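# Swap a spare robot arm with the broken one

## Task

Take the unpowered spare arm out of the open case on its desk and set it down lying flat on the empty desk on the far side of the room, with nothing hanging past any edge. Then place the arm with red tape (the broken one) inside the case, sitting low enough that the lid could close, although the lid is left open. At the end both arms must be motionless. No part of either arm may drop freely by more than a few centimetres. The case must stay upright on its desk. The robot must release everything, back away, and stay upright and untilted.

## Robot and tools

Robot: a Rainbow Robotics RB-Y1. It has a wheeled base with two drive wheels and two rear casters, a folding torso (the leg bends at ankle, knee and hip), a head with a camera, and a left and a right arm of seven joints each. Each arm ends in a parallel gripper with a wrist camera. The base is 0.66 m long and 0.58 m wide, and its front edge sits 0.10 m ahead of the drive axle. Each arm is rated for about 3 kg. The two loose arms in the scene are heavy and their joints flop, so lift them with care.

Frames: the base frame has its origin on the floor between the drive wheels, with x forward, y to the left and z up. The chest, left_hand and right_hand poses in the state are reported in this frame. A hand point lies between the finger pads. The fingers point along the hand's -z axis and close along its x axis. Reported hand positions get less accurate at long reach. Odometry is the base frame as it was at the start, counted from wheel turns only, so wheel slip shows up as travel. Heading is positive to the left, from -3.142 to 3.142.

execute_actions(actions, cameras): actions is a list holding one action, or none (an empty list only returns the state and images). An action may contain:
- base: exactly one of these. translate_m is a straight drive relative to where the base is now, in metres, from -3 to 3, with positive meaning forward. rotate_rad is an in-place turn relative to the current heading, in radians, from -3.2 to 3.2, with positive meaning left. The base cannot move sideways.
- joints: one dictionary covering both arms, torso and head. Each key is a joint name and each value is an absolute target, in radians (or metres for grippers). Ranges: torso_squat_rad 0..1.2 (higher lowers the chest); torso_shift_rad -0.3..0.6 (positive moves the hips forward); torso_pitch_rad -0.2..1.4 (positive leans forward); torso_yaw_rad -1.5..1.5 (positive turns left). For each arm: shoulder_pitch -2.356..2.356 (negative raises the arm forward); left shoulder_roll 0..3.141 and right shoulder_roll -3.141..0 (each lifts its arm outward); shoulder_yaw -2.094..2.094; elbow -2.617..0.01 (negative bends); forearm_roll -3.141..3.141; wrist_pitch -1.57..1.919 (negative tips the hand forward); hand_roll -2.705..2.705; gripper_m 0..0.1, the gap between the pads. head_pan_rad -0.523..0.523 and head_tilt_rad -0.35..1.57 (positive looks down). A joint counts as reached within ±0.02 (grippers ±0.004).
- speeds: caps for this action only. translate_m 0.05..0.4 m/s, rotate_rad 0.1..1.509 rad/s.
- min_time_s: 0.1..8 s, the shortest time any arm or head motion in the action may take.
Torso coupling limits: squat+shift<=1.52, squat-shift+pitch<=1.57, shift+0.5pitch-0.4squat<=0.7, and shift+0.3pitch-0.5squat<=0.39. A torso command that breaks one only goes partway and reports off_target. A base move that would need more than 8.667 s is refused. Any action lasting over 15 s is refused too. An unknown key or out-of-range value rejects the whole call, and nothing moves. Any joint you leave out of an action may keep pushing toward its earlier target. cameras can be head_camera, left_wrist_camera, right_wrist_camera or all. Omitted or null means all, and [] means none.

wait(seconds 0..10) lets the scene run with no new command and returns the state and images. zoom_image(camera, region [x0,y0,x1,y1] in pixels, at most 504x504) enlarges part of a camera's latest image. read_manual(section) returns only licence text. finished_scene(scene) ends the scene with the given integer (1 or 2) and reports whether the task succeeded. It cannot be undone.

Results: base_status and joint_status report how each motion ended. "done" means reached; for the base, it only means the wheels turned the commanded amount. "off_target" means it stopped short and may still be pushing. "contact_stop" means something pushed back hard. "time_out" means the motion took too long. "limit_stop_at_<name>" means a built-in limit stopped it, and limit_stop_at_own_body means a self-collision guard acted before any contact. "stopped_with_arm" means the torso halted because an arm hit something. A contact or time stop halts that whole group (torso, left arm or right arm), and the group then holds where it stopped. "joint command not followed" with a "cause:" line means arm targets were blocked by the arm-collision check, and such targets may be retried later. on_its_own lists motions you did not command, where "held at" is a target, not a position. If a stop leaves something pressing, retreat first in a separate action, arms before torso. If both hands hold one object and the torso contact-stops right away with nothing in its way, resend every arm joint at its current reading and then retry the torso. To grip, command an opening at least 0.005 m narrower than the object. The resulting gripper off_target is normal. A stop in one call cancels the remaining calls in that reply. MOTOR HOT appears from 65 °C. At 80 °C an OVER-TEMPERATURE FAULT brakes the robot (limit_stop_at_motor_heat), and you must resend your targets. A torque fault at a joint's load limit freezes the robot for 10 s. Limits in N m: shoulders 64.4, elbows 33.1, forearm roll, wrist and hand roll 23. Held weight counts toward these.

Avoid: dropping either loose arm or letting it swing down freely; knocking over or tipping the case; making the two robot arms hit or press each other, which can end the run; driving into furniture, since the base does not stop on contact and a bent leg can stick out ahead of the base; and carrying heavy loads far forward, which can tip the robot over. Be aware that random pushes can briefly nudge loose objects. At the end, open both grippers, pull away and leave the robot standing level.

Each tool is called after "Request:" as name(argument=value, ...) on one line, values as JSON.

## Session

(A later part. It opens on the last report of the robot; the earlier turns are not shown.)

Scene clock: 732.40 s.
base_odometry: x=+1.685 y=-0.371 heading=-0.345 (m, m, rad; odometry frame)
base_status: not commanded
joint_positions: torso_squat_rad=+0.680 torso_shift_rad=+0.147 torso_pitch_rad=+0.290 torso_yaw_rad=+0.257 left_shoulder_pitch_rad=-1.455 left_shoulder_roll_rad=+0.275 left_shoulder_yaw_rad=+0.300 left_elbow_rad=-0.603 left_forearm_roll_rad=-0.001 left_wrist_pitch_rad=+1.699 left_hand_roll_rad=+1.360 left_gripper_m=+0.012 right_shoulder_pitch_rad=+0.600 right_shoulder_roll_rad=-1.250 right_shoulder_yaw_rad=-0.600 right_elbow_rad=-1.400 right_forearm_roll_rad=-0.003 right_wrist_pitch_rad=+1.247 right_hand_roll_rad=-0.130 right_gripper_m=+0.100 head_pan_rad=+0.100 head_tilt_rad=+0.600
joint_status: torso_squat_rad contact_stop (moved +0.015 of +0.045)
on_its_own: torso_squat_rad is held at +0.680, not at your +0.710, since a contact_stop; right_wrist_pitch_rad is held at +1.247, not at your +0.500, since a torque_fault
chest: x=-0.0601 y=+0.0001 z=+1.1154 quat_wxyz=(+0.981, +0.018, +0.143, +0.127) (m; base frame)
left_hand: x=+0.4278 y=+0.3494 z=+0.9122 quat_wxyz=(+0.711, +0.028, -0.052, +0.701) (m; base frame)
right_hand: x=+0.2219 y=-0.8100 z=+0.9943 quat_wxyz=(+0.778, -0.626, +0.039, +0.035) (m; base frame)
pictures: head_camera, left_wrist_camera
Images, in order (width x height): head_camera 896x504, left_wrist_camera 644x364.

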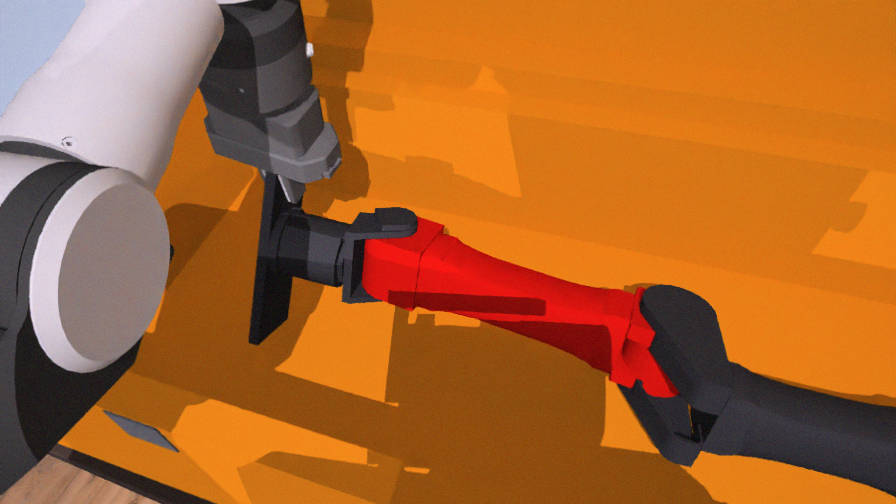

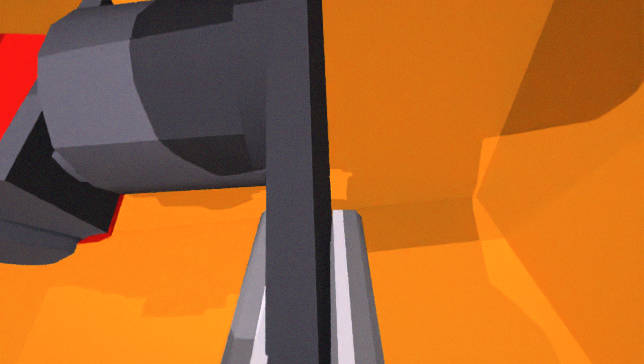

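Request:
execute_actions(actions=[{"base":{"translate_m":0.03},"speeds":{"translate_m":0.05}}], cameras=[])

Request:
execute_actions(actions=[{"base":{"translate_m":0.025},"speeds":{"translate_m":0.05},"joints":{"torso_squat_rad":0.72,"left_gripper_m":0.005}}], cameras=["head_camera","left_wrist_camera"])

Scene clock: 746.33 s.
base_odometry: x=+1.713 y=-0.381 heading=-0.343 (m, m, rad; odometry frame)
base_status: done
joint_positions: torso_squat_rad=+0.680 torso_shift_rad=+0.147 torso_pitch_rad=+0.291 torso_yaw_rad=+0.257 left_shoulder_pitch_rad=-1.449 left_shoulder_roll_rad=+0.272 left_shoulder_yaw_rad=+0.300 left_elbow_rad=-0.600 left_forearm_roll_rad=-0.001 left_wrist_pitch_rad=+1.700 left_hand_roll_rad=+1.360 left_gripper_m=+0.011 right_shoulder_pitch_rad=+0.600 right_shoulder_roll_rad=-1.250 right_shoulder_yaw_rad=-0.600 right_elbow_rad=-1.400 right_forearm_roll_rad=-0.003 right_wrist_pitch_rad=+1.247 right_hand_roll_rad=-0.130 right_gripper_m=+0.100 head_pan_rad=+0.100 head_tilt_rad=+0.600
joint_status: not commanded
on_its_own: torso_squat_rad is held at +0.680, not at your +0.710, since a contact_stop; right_wrist_pitch_rad is held at +1.247, not at your +0.500, since a torque_fault
chest: x=-0.0595 y=+0.0003 z=+1.1153 quat_wxyz=(+0.981, +0.018, +0.144, +0.127) (m; base frame)
left_hand: x=+0.4253 y=+0.3487 z=+0.9072 quat_wxyz=(+0.711, +0.031, -0.047, +0.701) (m; base frame)
right_hand: x=+0.2224 y=-0.8098 z=+0.9942 quat_wxyz=(+0.778, -0.626, +0.039, +0.035) (m; base frame)
pictures: none
No camera images: the call's "cameras" was empty. Leave "cameras" out to get every camera's image.

Scene clock: 747.43 s.
base_odometry: x=+1.737 y=-0.390 heading=-0.342 (m, m, rad; odometry frame)
base_status: done
joint_positions: torso_squat_rad=+0.720 torso_shift_rad=+0.147 torso_pitch_rad=+0.290 torso_yaw_rad=+0.257 left_shoulder_pitch_rad=-1.454 left_shoulder_roll_rad=+0.275 left_shoulder_yaw_rad=+0.300 left_elbow_rad=-0.603 left_forearm_roll_rad=-0.001 left_wrist_pitch_rad=+1.699 left_hand_roll_rad=+1.360 left_gripper_m=+0.010 right_shoulder_pitch_rad=+0.600 right_shoulder_roll_rad=-1.250 right_shoulder_yaw_rad=-0.600 right_elbow_rad=-1.400 right_forearm_roll_rad=-0.003 right_wrist_pitch_rad=+1.247 right_hand_roll_rad=-0.130 right_gripper_m=+0.100 head_pan_rad=+0.100 head_tilt_rad=+0.600
joint_status: left_gripper_m off_target (ended at +0.010, target +0.005); the others done
on_its_own: right_wrist_pitch_rad is held at +1.247, not at your +0.500, since a torque_fault
chest: x=-0.0625 y=+0.0002 z=+1.0976 quat_wxyz=(+0.981, +0.018, +0.143, +0.127) (m; base frame)
left_hand: x=+0.4247 y=+0.3499 z=+0.8937 quat_wxyz=(+0.710, +0.028, -0.052, +0.701) (m; base frame)
right_hand: x=+0.2195 y=-0.8099 z=+0.9765 quat_wxyz=(+0.778, -0.626, +0.039, +0.035) (m; base frame)
pictures: head_camera, left_wrist_camera
Images, in order (width x height): head_camera 896x504, left_wrist_camera 644x364.

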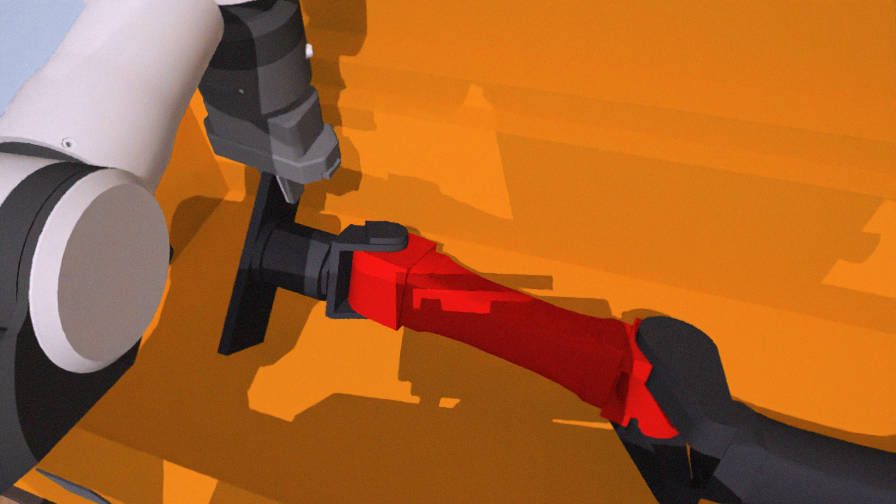

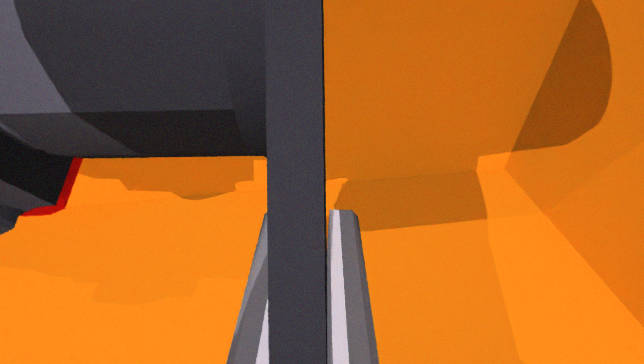

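Working.

Request:
execute_actions(actions=[{"base":{"translate_m":0.02},"speeds":{"translate_m":0.05},"joints":{"torso_squat_rad":0.755}}], cameras=["head_camera","left_wrist_camera"])

Request:
execute_actions(actions=[{"joints":{"torso_squat_rad":0.785}}], cameras=["head_camera","left_wrist_camera"])

Scene clock: 754.17 s.
base_odometry: x=+1.755 y=-0.396 heading=-0.341 (m, m, rad; odometry frame)
base_status: done
joint_positions: torso_squat_rad=+0.755 torso_shift_rad=+0.147 torso_pitch_rad=+0.290 torso_yaw_rad=+0.257 left_shoulder_pitch_rad=-1.454 left_shoulder_roll_rad=+0.276 left_shoulder_yaw_rad=+0.300 left_elbow_rad=-0.603 left_forearm_roll_rad=-0.001 left_wrist_pitch_rad=+1.699 left_hand_roll_rad=+1.360 left_gripper_m=+0.010 right_shoulder_pitch_rad=+0.600 right_shoulder_roll_rad=-1.250 right_shoulder_yaw_rad=-0.600 right_elbow_rad=-1.400 right_forearm_roll_rad=-0.003 right_wrist_pitch_rad=+1.247 right_hand_roll_rad=-0.130 right_gripper_m=+0.100 head_pan_rad=+0.100 head_tilt_rad=+0.600
joint_status: all done
on_its_own: right_wrist_pitch_rad is held at +1.247, not at your +0.500, since a torque_fault
chest: x=-0.0648 y=+0.0002 z=+1.0813 quat_wxyz=(+0.981, +0.018, +0.143, +0.127) (m; base frame)
left_hand: x=+0.4224 y=+0.3501 z=+0.8774 quat_wxyz=(+0.710, +0.028, -0.052, +0.701) (m; base frame)
right_hand: x=+0.2172 y=-0.8098 z=+0.9603 quat_wxyz=(+0.778, -0.626, +0.039, +0.035) (m; base frame)
pictures: head_camera, left_wrist_camera
Images, in order (width x height): head_camera 896x504, left_wrist_camera 644x364.

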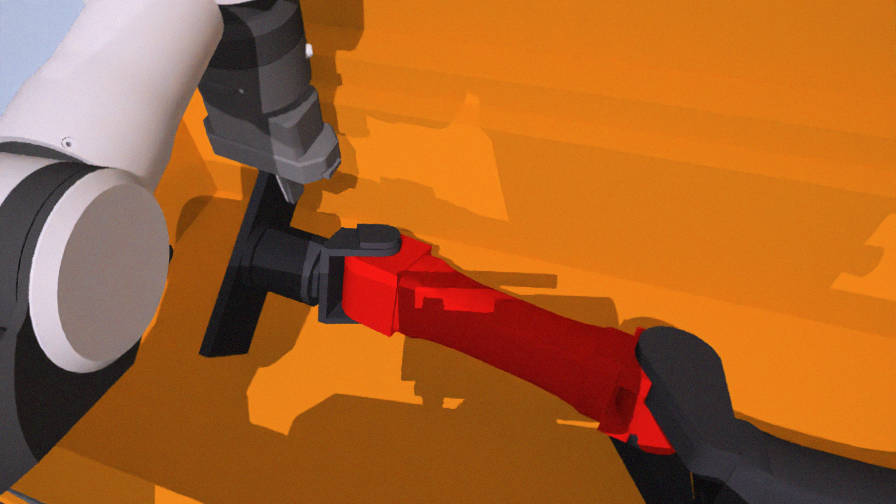

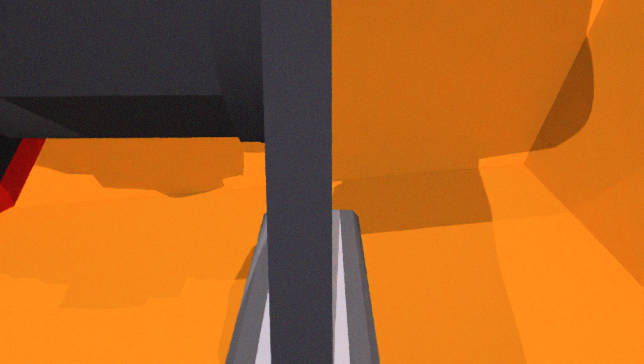

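Scene clock: 754.90 s.
base_odometry: x=+1.755 y=-0.396 heading=-0.341 (m, m, rad; odometry frame)
base_status: not commanded
joint_positions: torso_squat_rad=+0.785 torso_shift_rad=+0.147 torso_pitch_rad=+0.290 torso_yaw_rad=+0.257 left_shoulder_pitch_rad=-1.453 left_shoulder_roll_rad=+0.276 left_shoulder_yaw_rad=+0.300 left_elbow_rad=-0.602 left_forearm_roll_rad=-0.001 left_wrist_pitch_rad=+1.699 left_hand_roll_rad=+1.360 left_gripper_m=+0.012 right_shoulder_pitch_rad=+0.600 right_shoulder_roll_rad=-1.250 right_shoulder_yaw_rad=-0.600 right_elbow_rad=-1.400 right_forearm_roll_rad=-0.003 right_wrist_pitch_rad=+1.247 right_hand_roll_rad=-0.130 right_gripper_m=+0.100 head_pan_rad=+0.100 head_tilt_rad=+0.600
joint_status: all done
on_its_own: right_wrist_pitch_rad is held at +1.247, not at your +0.500, since a torque_fault
chest: x=-0.0670 y=+0.0003 z=+1.0668 quat_wxyz=(+0.981, +0.018, +0.143, +0.127) (m; base frame)
left_hand: x=+0.4197 y=+0.3502 z=+0.8623 quat_wxyz=(+0.710, +0.029, -0.051, +0.702) (m; base frame)
right_hand: x=+0.2150 y=-0.8098 z=+0.9459 quat_wxyz=(+0.778, -0.626, +0.039, +0.035) (m; base frame)
pictures: head_camera, left_wrist_camera
Images, in order (width x height): head_camera 896x504, left_wrist_camera 644x364.

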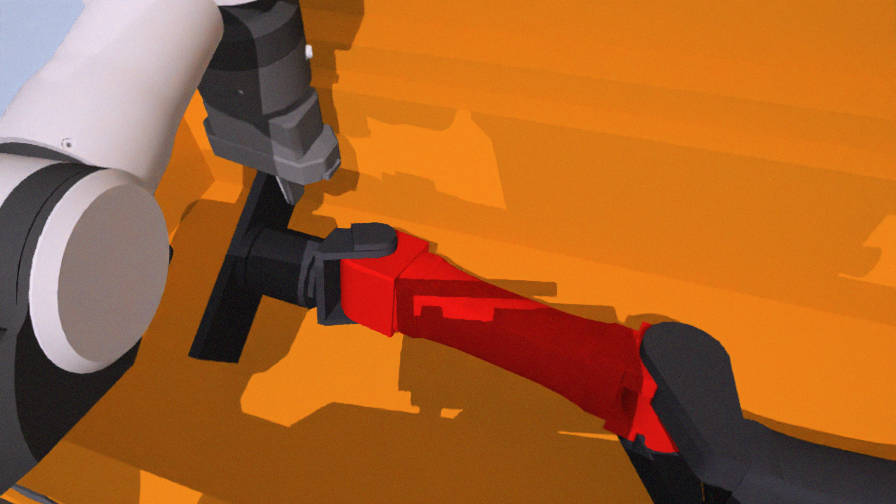

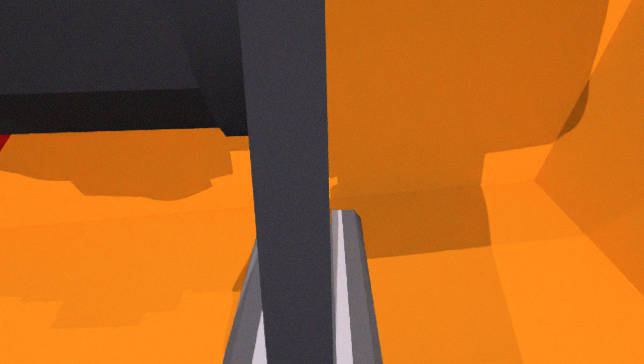

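Request:
execute_actions(actions=[{"joints":{"torso_squat_rad":0.82}}], cameras=["head_camera"])

Request:
execute_actions(actions=[{"joints":{"torso_squat_rad":0.85}}], cameras=["head_camera"])

Scene clock: 759.37 s.
base_odometry: x=+1.755 y=-0.396 heading=-0.341 (m, m, rad; odometry frame)
base_status: not commanded
joint_positions: torso_squat_rad=+0.820 torso_shift_rad=+0.147 torso_pitch_rad=+0.290 torso_yaw_rad=+0.257 left_shoulder_pitch_rad=-1.452 left_shoulder_roll_rad=+0.275 left_shoulder_yaw_rad=+0.300 left_elbow_rad=-0.602 left_forearm_roll_rad=-0.001 left_wrist_pitch_rad=+1.699 left_hand_roll_rad=+1.360 left_gripper_m=+0.013 right_shoulder_pitch_rad=+0.600 right_shoulder_roll_rad=-1.251 right_shoulder_yaw_rad=-0.601 right_elbow_rad=-1.400 right_forearm_roll_rad=-0.003 right_wrist_pitch_rad=+1.247 right_hand_roll_rad=-0.130 right_gripper_m=+0.100 head_pan_rad=+0.100 head_tilt_rad=+0.600
joint_status: all done
on_its_own: right_wrist_pitch_rad is held at +1.247, not at your +0.500, since a torque_fault
chest: x=-0.0697 y=+0.0005 z=+1.0494 quat_wxyz=(+0.981, +0.018, +0.143, +0.127) (m; base frame)
left_hand: x=+0.4166 y=+0.3502 z=+0.8441 quat_wxyz=(+0.710, +0.029, -0.050, +0.702) (m; base frame)
right_hand: x=+0.2129 y=-0.8096 z=+0.9295 quat_wxyz=(+0.778, -0.627, +0.038, +0.035) (m; base frame)
pictures: head_camera
Images, in order (width x height): head_camera 896x504.

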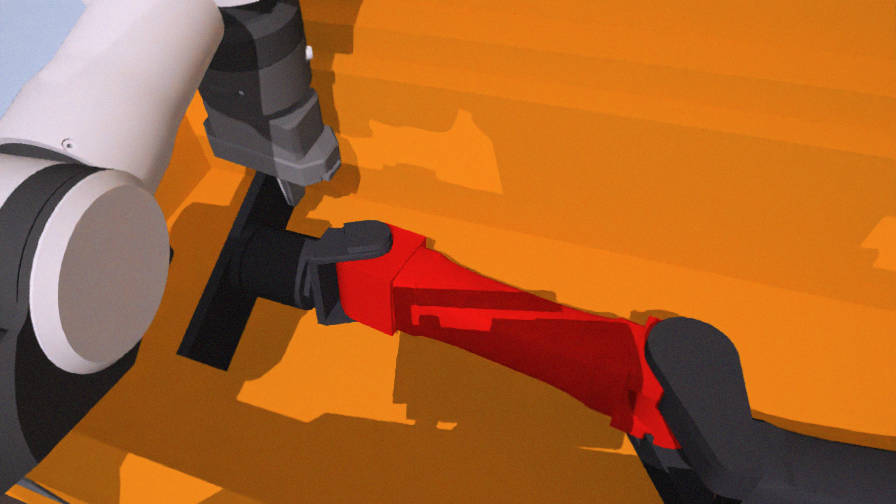

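Scene clock: 760.13 s.
base_odometry: x=+1.755 y=-0.396 heading=-0.341 (m, m, rad; odometry frame)
base_status: not commanded
joint_positions: torso_squat_rad=+0.831 torso_shift_rad=+0.146 torso_pitch_rad=+0.286 torso_yaw_rad=+0.257 left_shoulder_pitch_rad=-1.451 left_shoulder_roll_rad=+0.274 left_shoulder_yaw_rad=+0.300 left_elbow_rad=-0.601 left_forearm_roll_rad=-0.001 left_wrist_pitch_rad=+1.700 left_hand_roll_rad=+1.360 left_gripper_m=+0.013 right_shoulder_pitch_rad=+0.599 right_shoulder_roll_rad=-1.254 right_shoulder_yaw_rad=-0.604 right_elbow_rad=-1.401 right_forearm_roll_rad=-0.003 right_wrist_pitch_rad=+1.247 right_hand_roll_rad=-0.130 right_gripper_m=+0.100 head_pan_rad=+0.100 head_tilt_rad=+0.600
joint_status: torso_squat_rad contact_stop (moved +0.011 of +0.030)
on_its_own: right_wrist_pitch_rad is held at +1.247, not at your +0.500, since a torque_fault
chest: x=-0.0722 y=+0.0011 z=+1.0443 quat_wxyz=(+0.982, +0.017, +0.142, +0.127) (m; base frame)
left_hand: x=+0.4143 y=+0.3501 z=+0.8392 quat_wxyz=(+0.710, +0.028, -0.050, +0.702) (m; base frame)
right_hand: x=+0.2130 y=-0.8089 z=+0.9286 quat_wxyz=(+0.777, -0.628, +0.034, +0.034) (m; base frame)
pictures: head_camera
Images, in order (width x height): head_camera 896x504.

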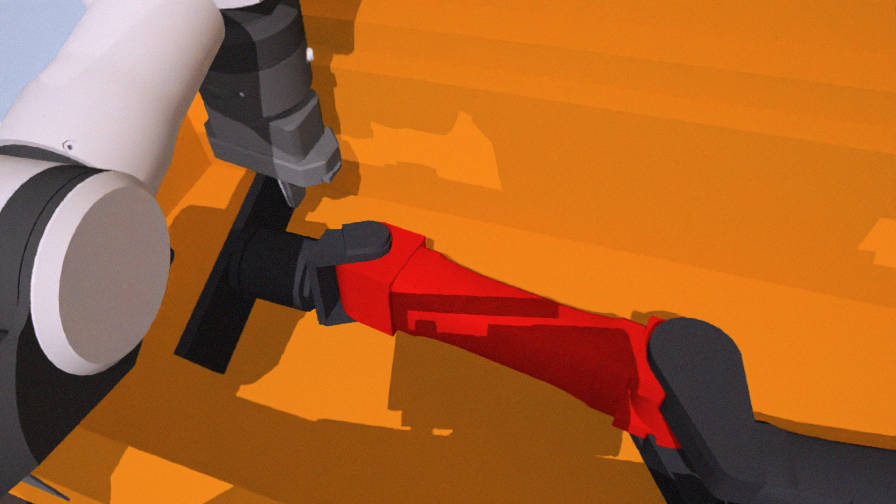

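Request:
execute_actions(actions=[{"joints":{"right_shoulder_roll_rad":-1.45}}], cameras=[])

Request:
execute_actions(actions=[{"joints":{"torso_squat_rad":0.86}}], cameras=[])

Request:
execute_actions(actions=[{"joints":{"left_gripper_m":0.05}}], cameras=["head_camera"])

Request:
execute_actions(actions=[{"joints":{"torso_squat_rad":0.45}}], cameras=["head_camera"])

Request:
execute_actions(actions=[{"base":{"translate_m":-0.6},"joints":{"head_tilt_rad":0.2,"head_pan_rad":-0.25}}], cameras=["head_camera"])

Scene clock: 775.00 s.
base_odometry: x=+1.755 y=-0.396 heading=-0.341 (m, m, rad; odometry frame)
base_status: not commanded
joint_positions: torso_squat_rad=+0.831 torso_shift_rad=+0.146 torso_pitch_rad=+0.287 torso_yaw_rad=+0.257 left_shoulder_pitch_rad=-1.450 left_shoulder_roll_rad=+0.274 left_shoulder_yaw_rad=+0.300 left_elbow_rad=-0.601 left_forearm_roll_rad=-0.001 left_wrist_pitch_rad=+1.700 left_hand_roll_rad=+1.360 left_gripper_m=+0.013 right_shoulder_pitch_rad=+0.600 right_shoulder_roll_rad=-1.450 right_shoulder_yaw_rad=-0.601 right_elbow_rad=-1.400 right_forearm_roll_rad=-0.003 right_wrist_pitch_rad=+1.247 right_hand_roll_rad=-0.130 right_gripper_m=+0.100 head_pan_rad=+0.100 head_tilt_rad=+0.600
joint_status: all done
on_its_own: right_wrist_pitch_rad is held at +1.247, not at your +0.500, since a torque_fault
chest: x=-0.0717 y=+0.0005 z=+1.0442 quat_wxyz=(+0.982, +0.018, +0.142, +0.127) (m; base frame)
left_hand: x=+0.4143 y=+0.3497 z=+0.8388 quat_wxyz=(+0.710, +0.029, -0.049, +0.702) (m; base frame)
right_hand: x=+0.3000 y=-0.7906 z=+1.0041 quat_wxyz=(+0.730, -0.678, -0.009, +0.088) (m; base frame)
pictures: none
No camera images: the call's "cameras" was empty. Leave "cameras" out to get every camera's image.

Scene clock: 775.73 s.
base_odometry: x=+1.755 y=-0.396 heading=-0.341 (m, m, rad; odometry frame)
base_status: not commanded
joint_positions: torso_squat_rad=+0.860 torso_shift_rad=+0.146 torso_pitch_rad=+0.287 torso_yaw_rad=+0.257 left_shoulder_pitch_rad=-1.451 left_shoulder_roll_rad=+0.274 left_shoulder_yaw_rad=+0.300 left_elbow_rad=-0.601 left_forearm_roll_rad=-0.001 left_wrist_pitch_rad=+1.700 left_hand_roll_rad=+1.360 left_gripper_m=+0.014 right_shoulder_pitch_rad=+0.600 right_shoulder_roll_rad=-1.450 right_shoulder_yaw_rad=-0.601 right_elbow_rad=-1.400 right_forearm_roll_rad=-0.003 right_wrist_pitch_rad=+1.247 right_hand_roll_rad=-0.130 right_gripper_m=+0.100 head_pan_rad=+0.100 head_tilt_rad=+0.600
joint_status: all done
on_its_own: right_wrist_pitch_rad is held at +1.247, not at your +0.500, since a torque_fault
chest: x=-0.0741 y=+0.0005 z=+1.0291 quat_wxyz=(+0.982, +0.018, +0.142, +0.127) (m; base frame)
left_hand: x=+0.4125 y=+0.3499 z=+0.8246 quat_wxyz=(+0.710, +0.028, -0.050, +0.702) (m; base frame)
right_hand: x=+0.2976 y=-0.7906 z=+0.9889 quat_wxyz=(+0.730, -0.678, -0.009, +0.088) (m; base frame)
pictures: none
No camera images: the call's "cameras" was empty. Leave "cameras" out to get every camera's image.

Scene clock: 776.67 s.
base_odometry: x=+1.755 y=-0.396 heading=-0.341 (m, m, rad; odometry frame)
base_status: not commanded
joint_positions: torso_squat_rad=+0.860 torso_shift_rad=+0.146 torso_pitch_rad=+0.287 torso_yaw_rad=+0.257 left_shoulder_pitch_rad=-1.451 left_shoulder_roll_rad=+0.271 left_shoulder_yaw_rad=+0.300 left_elbow_rad=-0.600 left_forearm_roll_rad=+0.000 left_wrist_pitch_rad=+1.700 left_hand_roll_rad=+1.360 left_gripper_m=+0.050 right_shoulder_pitch_rad=+0.600 right_shoulder_roll_rad=-1.450 right_shoulder_yaw_rad=-0.601 right_elbow_rad=-1.400 right_forearm_roll_rad=-0.003 right_wrist_pitch_rad=+1.247 right_hand_roll_rad=-0.130 right_gripper_m=+0.100 head_pan_rad=+0.100 head_tilt_rad=+0.600
joint_status: all done
on_its_own: right_wrist_pitch_rad is held at +1.247, not at your +0.500, since a torque_fault
chest: x=-0.0740 y=+0.0003 z=+1.0291 quat_wxyz=(+0.982, +0.018, +0.142, +0.127) (m; base frame)
left_hand: x=+0.4122 y=+0.3475 z=+0.8231 quat_wxyz=(+0.711, +0.028, -0.048, +0.700) (m; base frame)
right_hand: x=+0.2975 y=-0.7909 z=+0.9887 quat_wxyz=(+0.730, -0.677, -0.009, +0.088) (m; base frame)
pictures: head_camera
Images, in order (width x height): head_camera 896x504.

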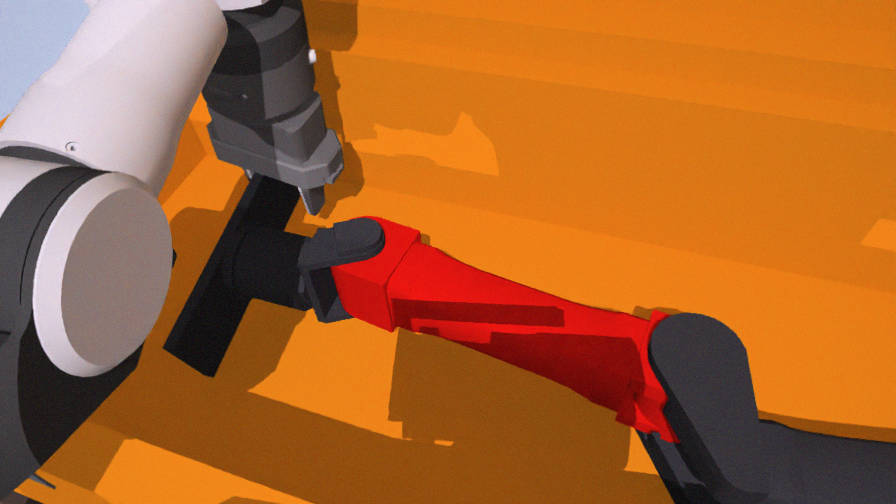

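Scene clock: 778.83 s.
base_odometry: x=+1.755 y=-0.396 heading=-0.341 (m, m, rad; odometry frame)
base_status: not commanded
joint_positions: torso_squat_rad=+0.450 torso_shift_rad=+0.146 torso_pitch_rad=+0.288 torso_yaw_rad=+0.257 left_shoulder_pitch_rad=-1.450 left_shoulder_roll_rad=+0.270 left_shoulder_yaw_rad=+0.300 left_elbow_rad=-0.600 left_forearm_roll_rad=+0.000 left_wrist_pitch_rad=+1.700 left_hand_roll_rad=+1.360 left_gripper_m=+0.050 right_shoulder_pitch_rad=+0.600 right_shoulder_roll_rad=-1.450 right_shoulder_yaw_rad=-0.601 right_elbow_rad=-1.400 right_forearm_roll_rad=-0.003 right_wrist_pitch_rad=+1.247 right_hand_roll_rad=-0.130 right_gripper_m=+0.100 head_pan_rad=+0.100 head_tilt_rad=+0.600
joint_status: all done
on_its_own: right_wrist_pitch_rad is held at +1.247, not at your +0.500, since a torque_fault
chest: x=-0.0485 y=+0.0003 z=+1.2008 quat_wxyz=(+0.982, +0.018, +0.142, +0.127) (m; base frame)
left_hand: x=+0.4373 y=+0.3473 z=+0.9941 quat_wxyz=(+0.712, +0.029, -0.048, +0.700) (m; base frame)
right_hand: x=+0.3230 y=-0.7909 z=+1.1602 quat_wxyz=(+0.730, -0.677, -0.009, +0.088) (m; base frame)
pictures: head_camera
Images, in order (width x height): head_camera 896x504.

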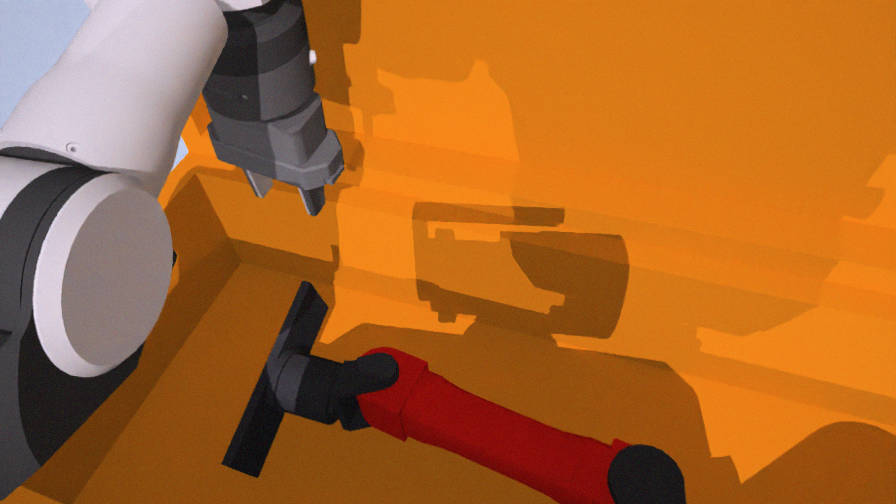

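Scene clock: 782.03 s.
base_odometry: x=+1.190 y=-0.196 heading=-0.340 (m, m, rad; odometry frame)
base_status: done
joint_positions: torso_squat_rad=+0.450 torso_shift_rad=+0.146 torso_pitch_rad=+0.287 torso_yaw_rad=+0.257 left_shoulder_pitch_rad=-1.450 left_shoulder_roll_rad=+0.270 left_shoulder_yaw_rad=+0.300 left_elbow_rad=-0.600 left_forearm_roll_rad=+0.000 left_wrist_pitch_rad=+1.700 left_hand_roll_rad=+1.360 left_gripper_m=+0.050 right_shoulder_pitch_rad=+0.600 right_shoulder_roll_rad=-1.450 right_shoulder_yaw_rad=-0.600 right_elbow_rad=-1.400 right_forearm_roll_rad=-0.003 right_wrist_pitch_rad=+1.247 right_hand_roll_rad=-0.130 right_gripper_m=+0.100 head_pan_rad=-0.250 head_tilt_rad=+0.200
joint_status: all done
on_its_own: right_wrist_pitch_rad is held at +1.247, not at your +0.500, since a torque_fault
chest: x=-0.0486 y=+0.0003 z=+1.2008 quat_wxyz=(+0.982, +0.018, +0.142, +0.127) (m; base frame)
left_hand: x=+0.4372 y=+0.3473 z=+0.9941 quat_wxyz=(+0.712, +0.029, -0.048, +0.700) (m; base frame)
right_hand: x=+0.3228 y=-0.7909 z=+1.1602 quat_wxyz=(+0.730, -0.677, -0.009, +0.088) (m; base frame)
pictures: head_camera
Images, in order (width x height): head_camera 896x504.

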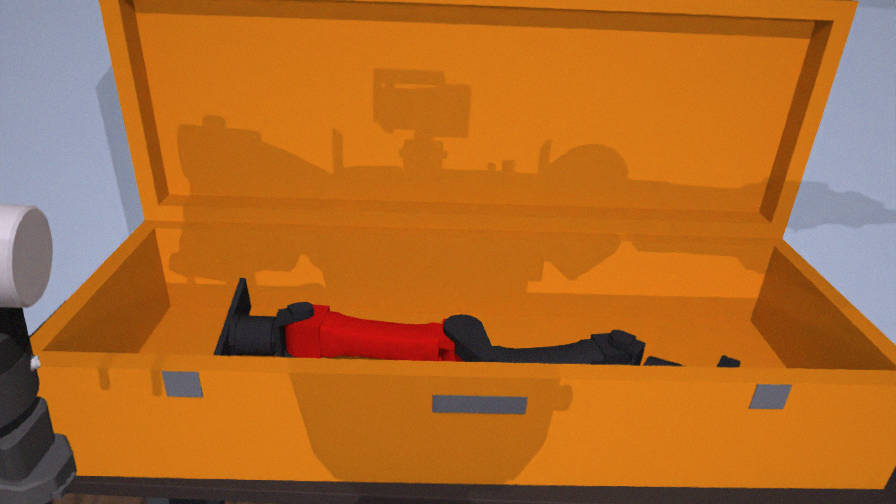

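Request:
execute_actions(actions=[{"joints":{"torso_squat_rad":1.15,"head_tilt_rad":-0.15}}], cameras=["head_camera"])

Scene clock: 788.33 s.
base_odometry: x=+1.190 y=-0.196 heading=-0.340 (m, m, rad; odometry frame)
base_status: not commanded
joint_positions: torso_squat_rad=+1.150 torso_shift_rad=+0.146 torso_pitch_rad=+0.287 torso_yaw_rad=+0.257 left_shoulder_pitch_rad=-1.450 left_shoulder_roll_rad=+0.270 left_shoulder_yaw_rad=+0.300 left_elbow_rad=-0.600 left_forearm_roll_rad=+0.000 left_wrist_pitch_rad=+1.700 left_hand_roll_rad=+1.360 left_gripper_m=+0.050 right_shoulder_pitch_rad=+0.600 right_shoulder_roll_rad=-1.450 right_shoulder_yaw_rad=-0.600 right_elbow_rad=-1.400 right_forearm_roll_rad=-0.003 right_wrist_pitch_rad=+1.247 right_hand_roll_rad=-0.130 right_gripper_m=+0.100 head_pan_rad=-0.250 head_tilt_rad=-0.150
joint_status: all done
on_its_own: right_wrist_pitch_rad is held at +1.247, not at your +0.500, since a torque_fault
chest: x=-0.0987 y=+0.0003 z=+0.8601 quat_wxyz=(+0.982, +0.018, +0.142, +0.127) (m; base frame)
left_hand: x=+0.3871 y=+0.3472 z=+0.6534 quat_wxyz=(+0.712, +0.029, -0.048, +0.700) (m; base frame)
right_hand: x=+0.2727 y=-0.7909 z=+0.8195 quat_wxyz=(+0.730, -0.677, -0.009, +0.088) (m; base frame)
pictures: head_camera
Images, in order (width x height): head_camera 896x504.

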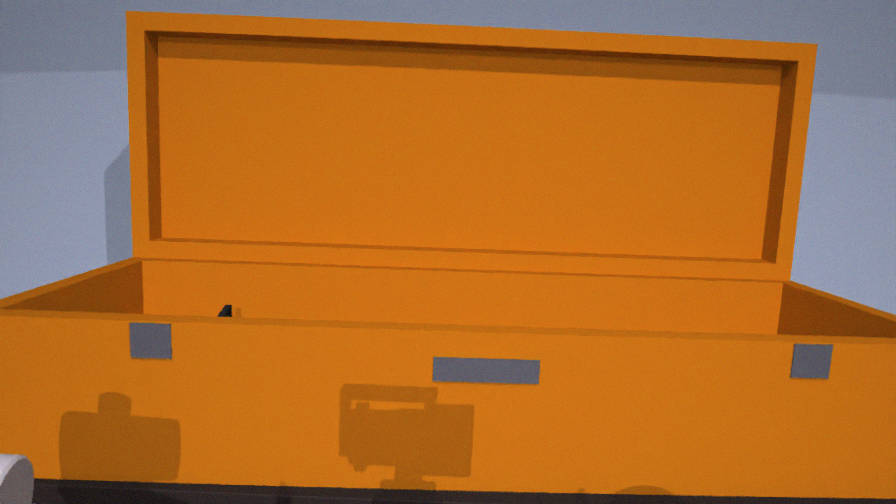

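Request:
finished_scene(scene=2)

The scene is finished: the task was done.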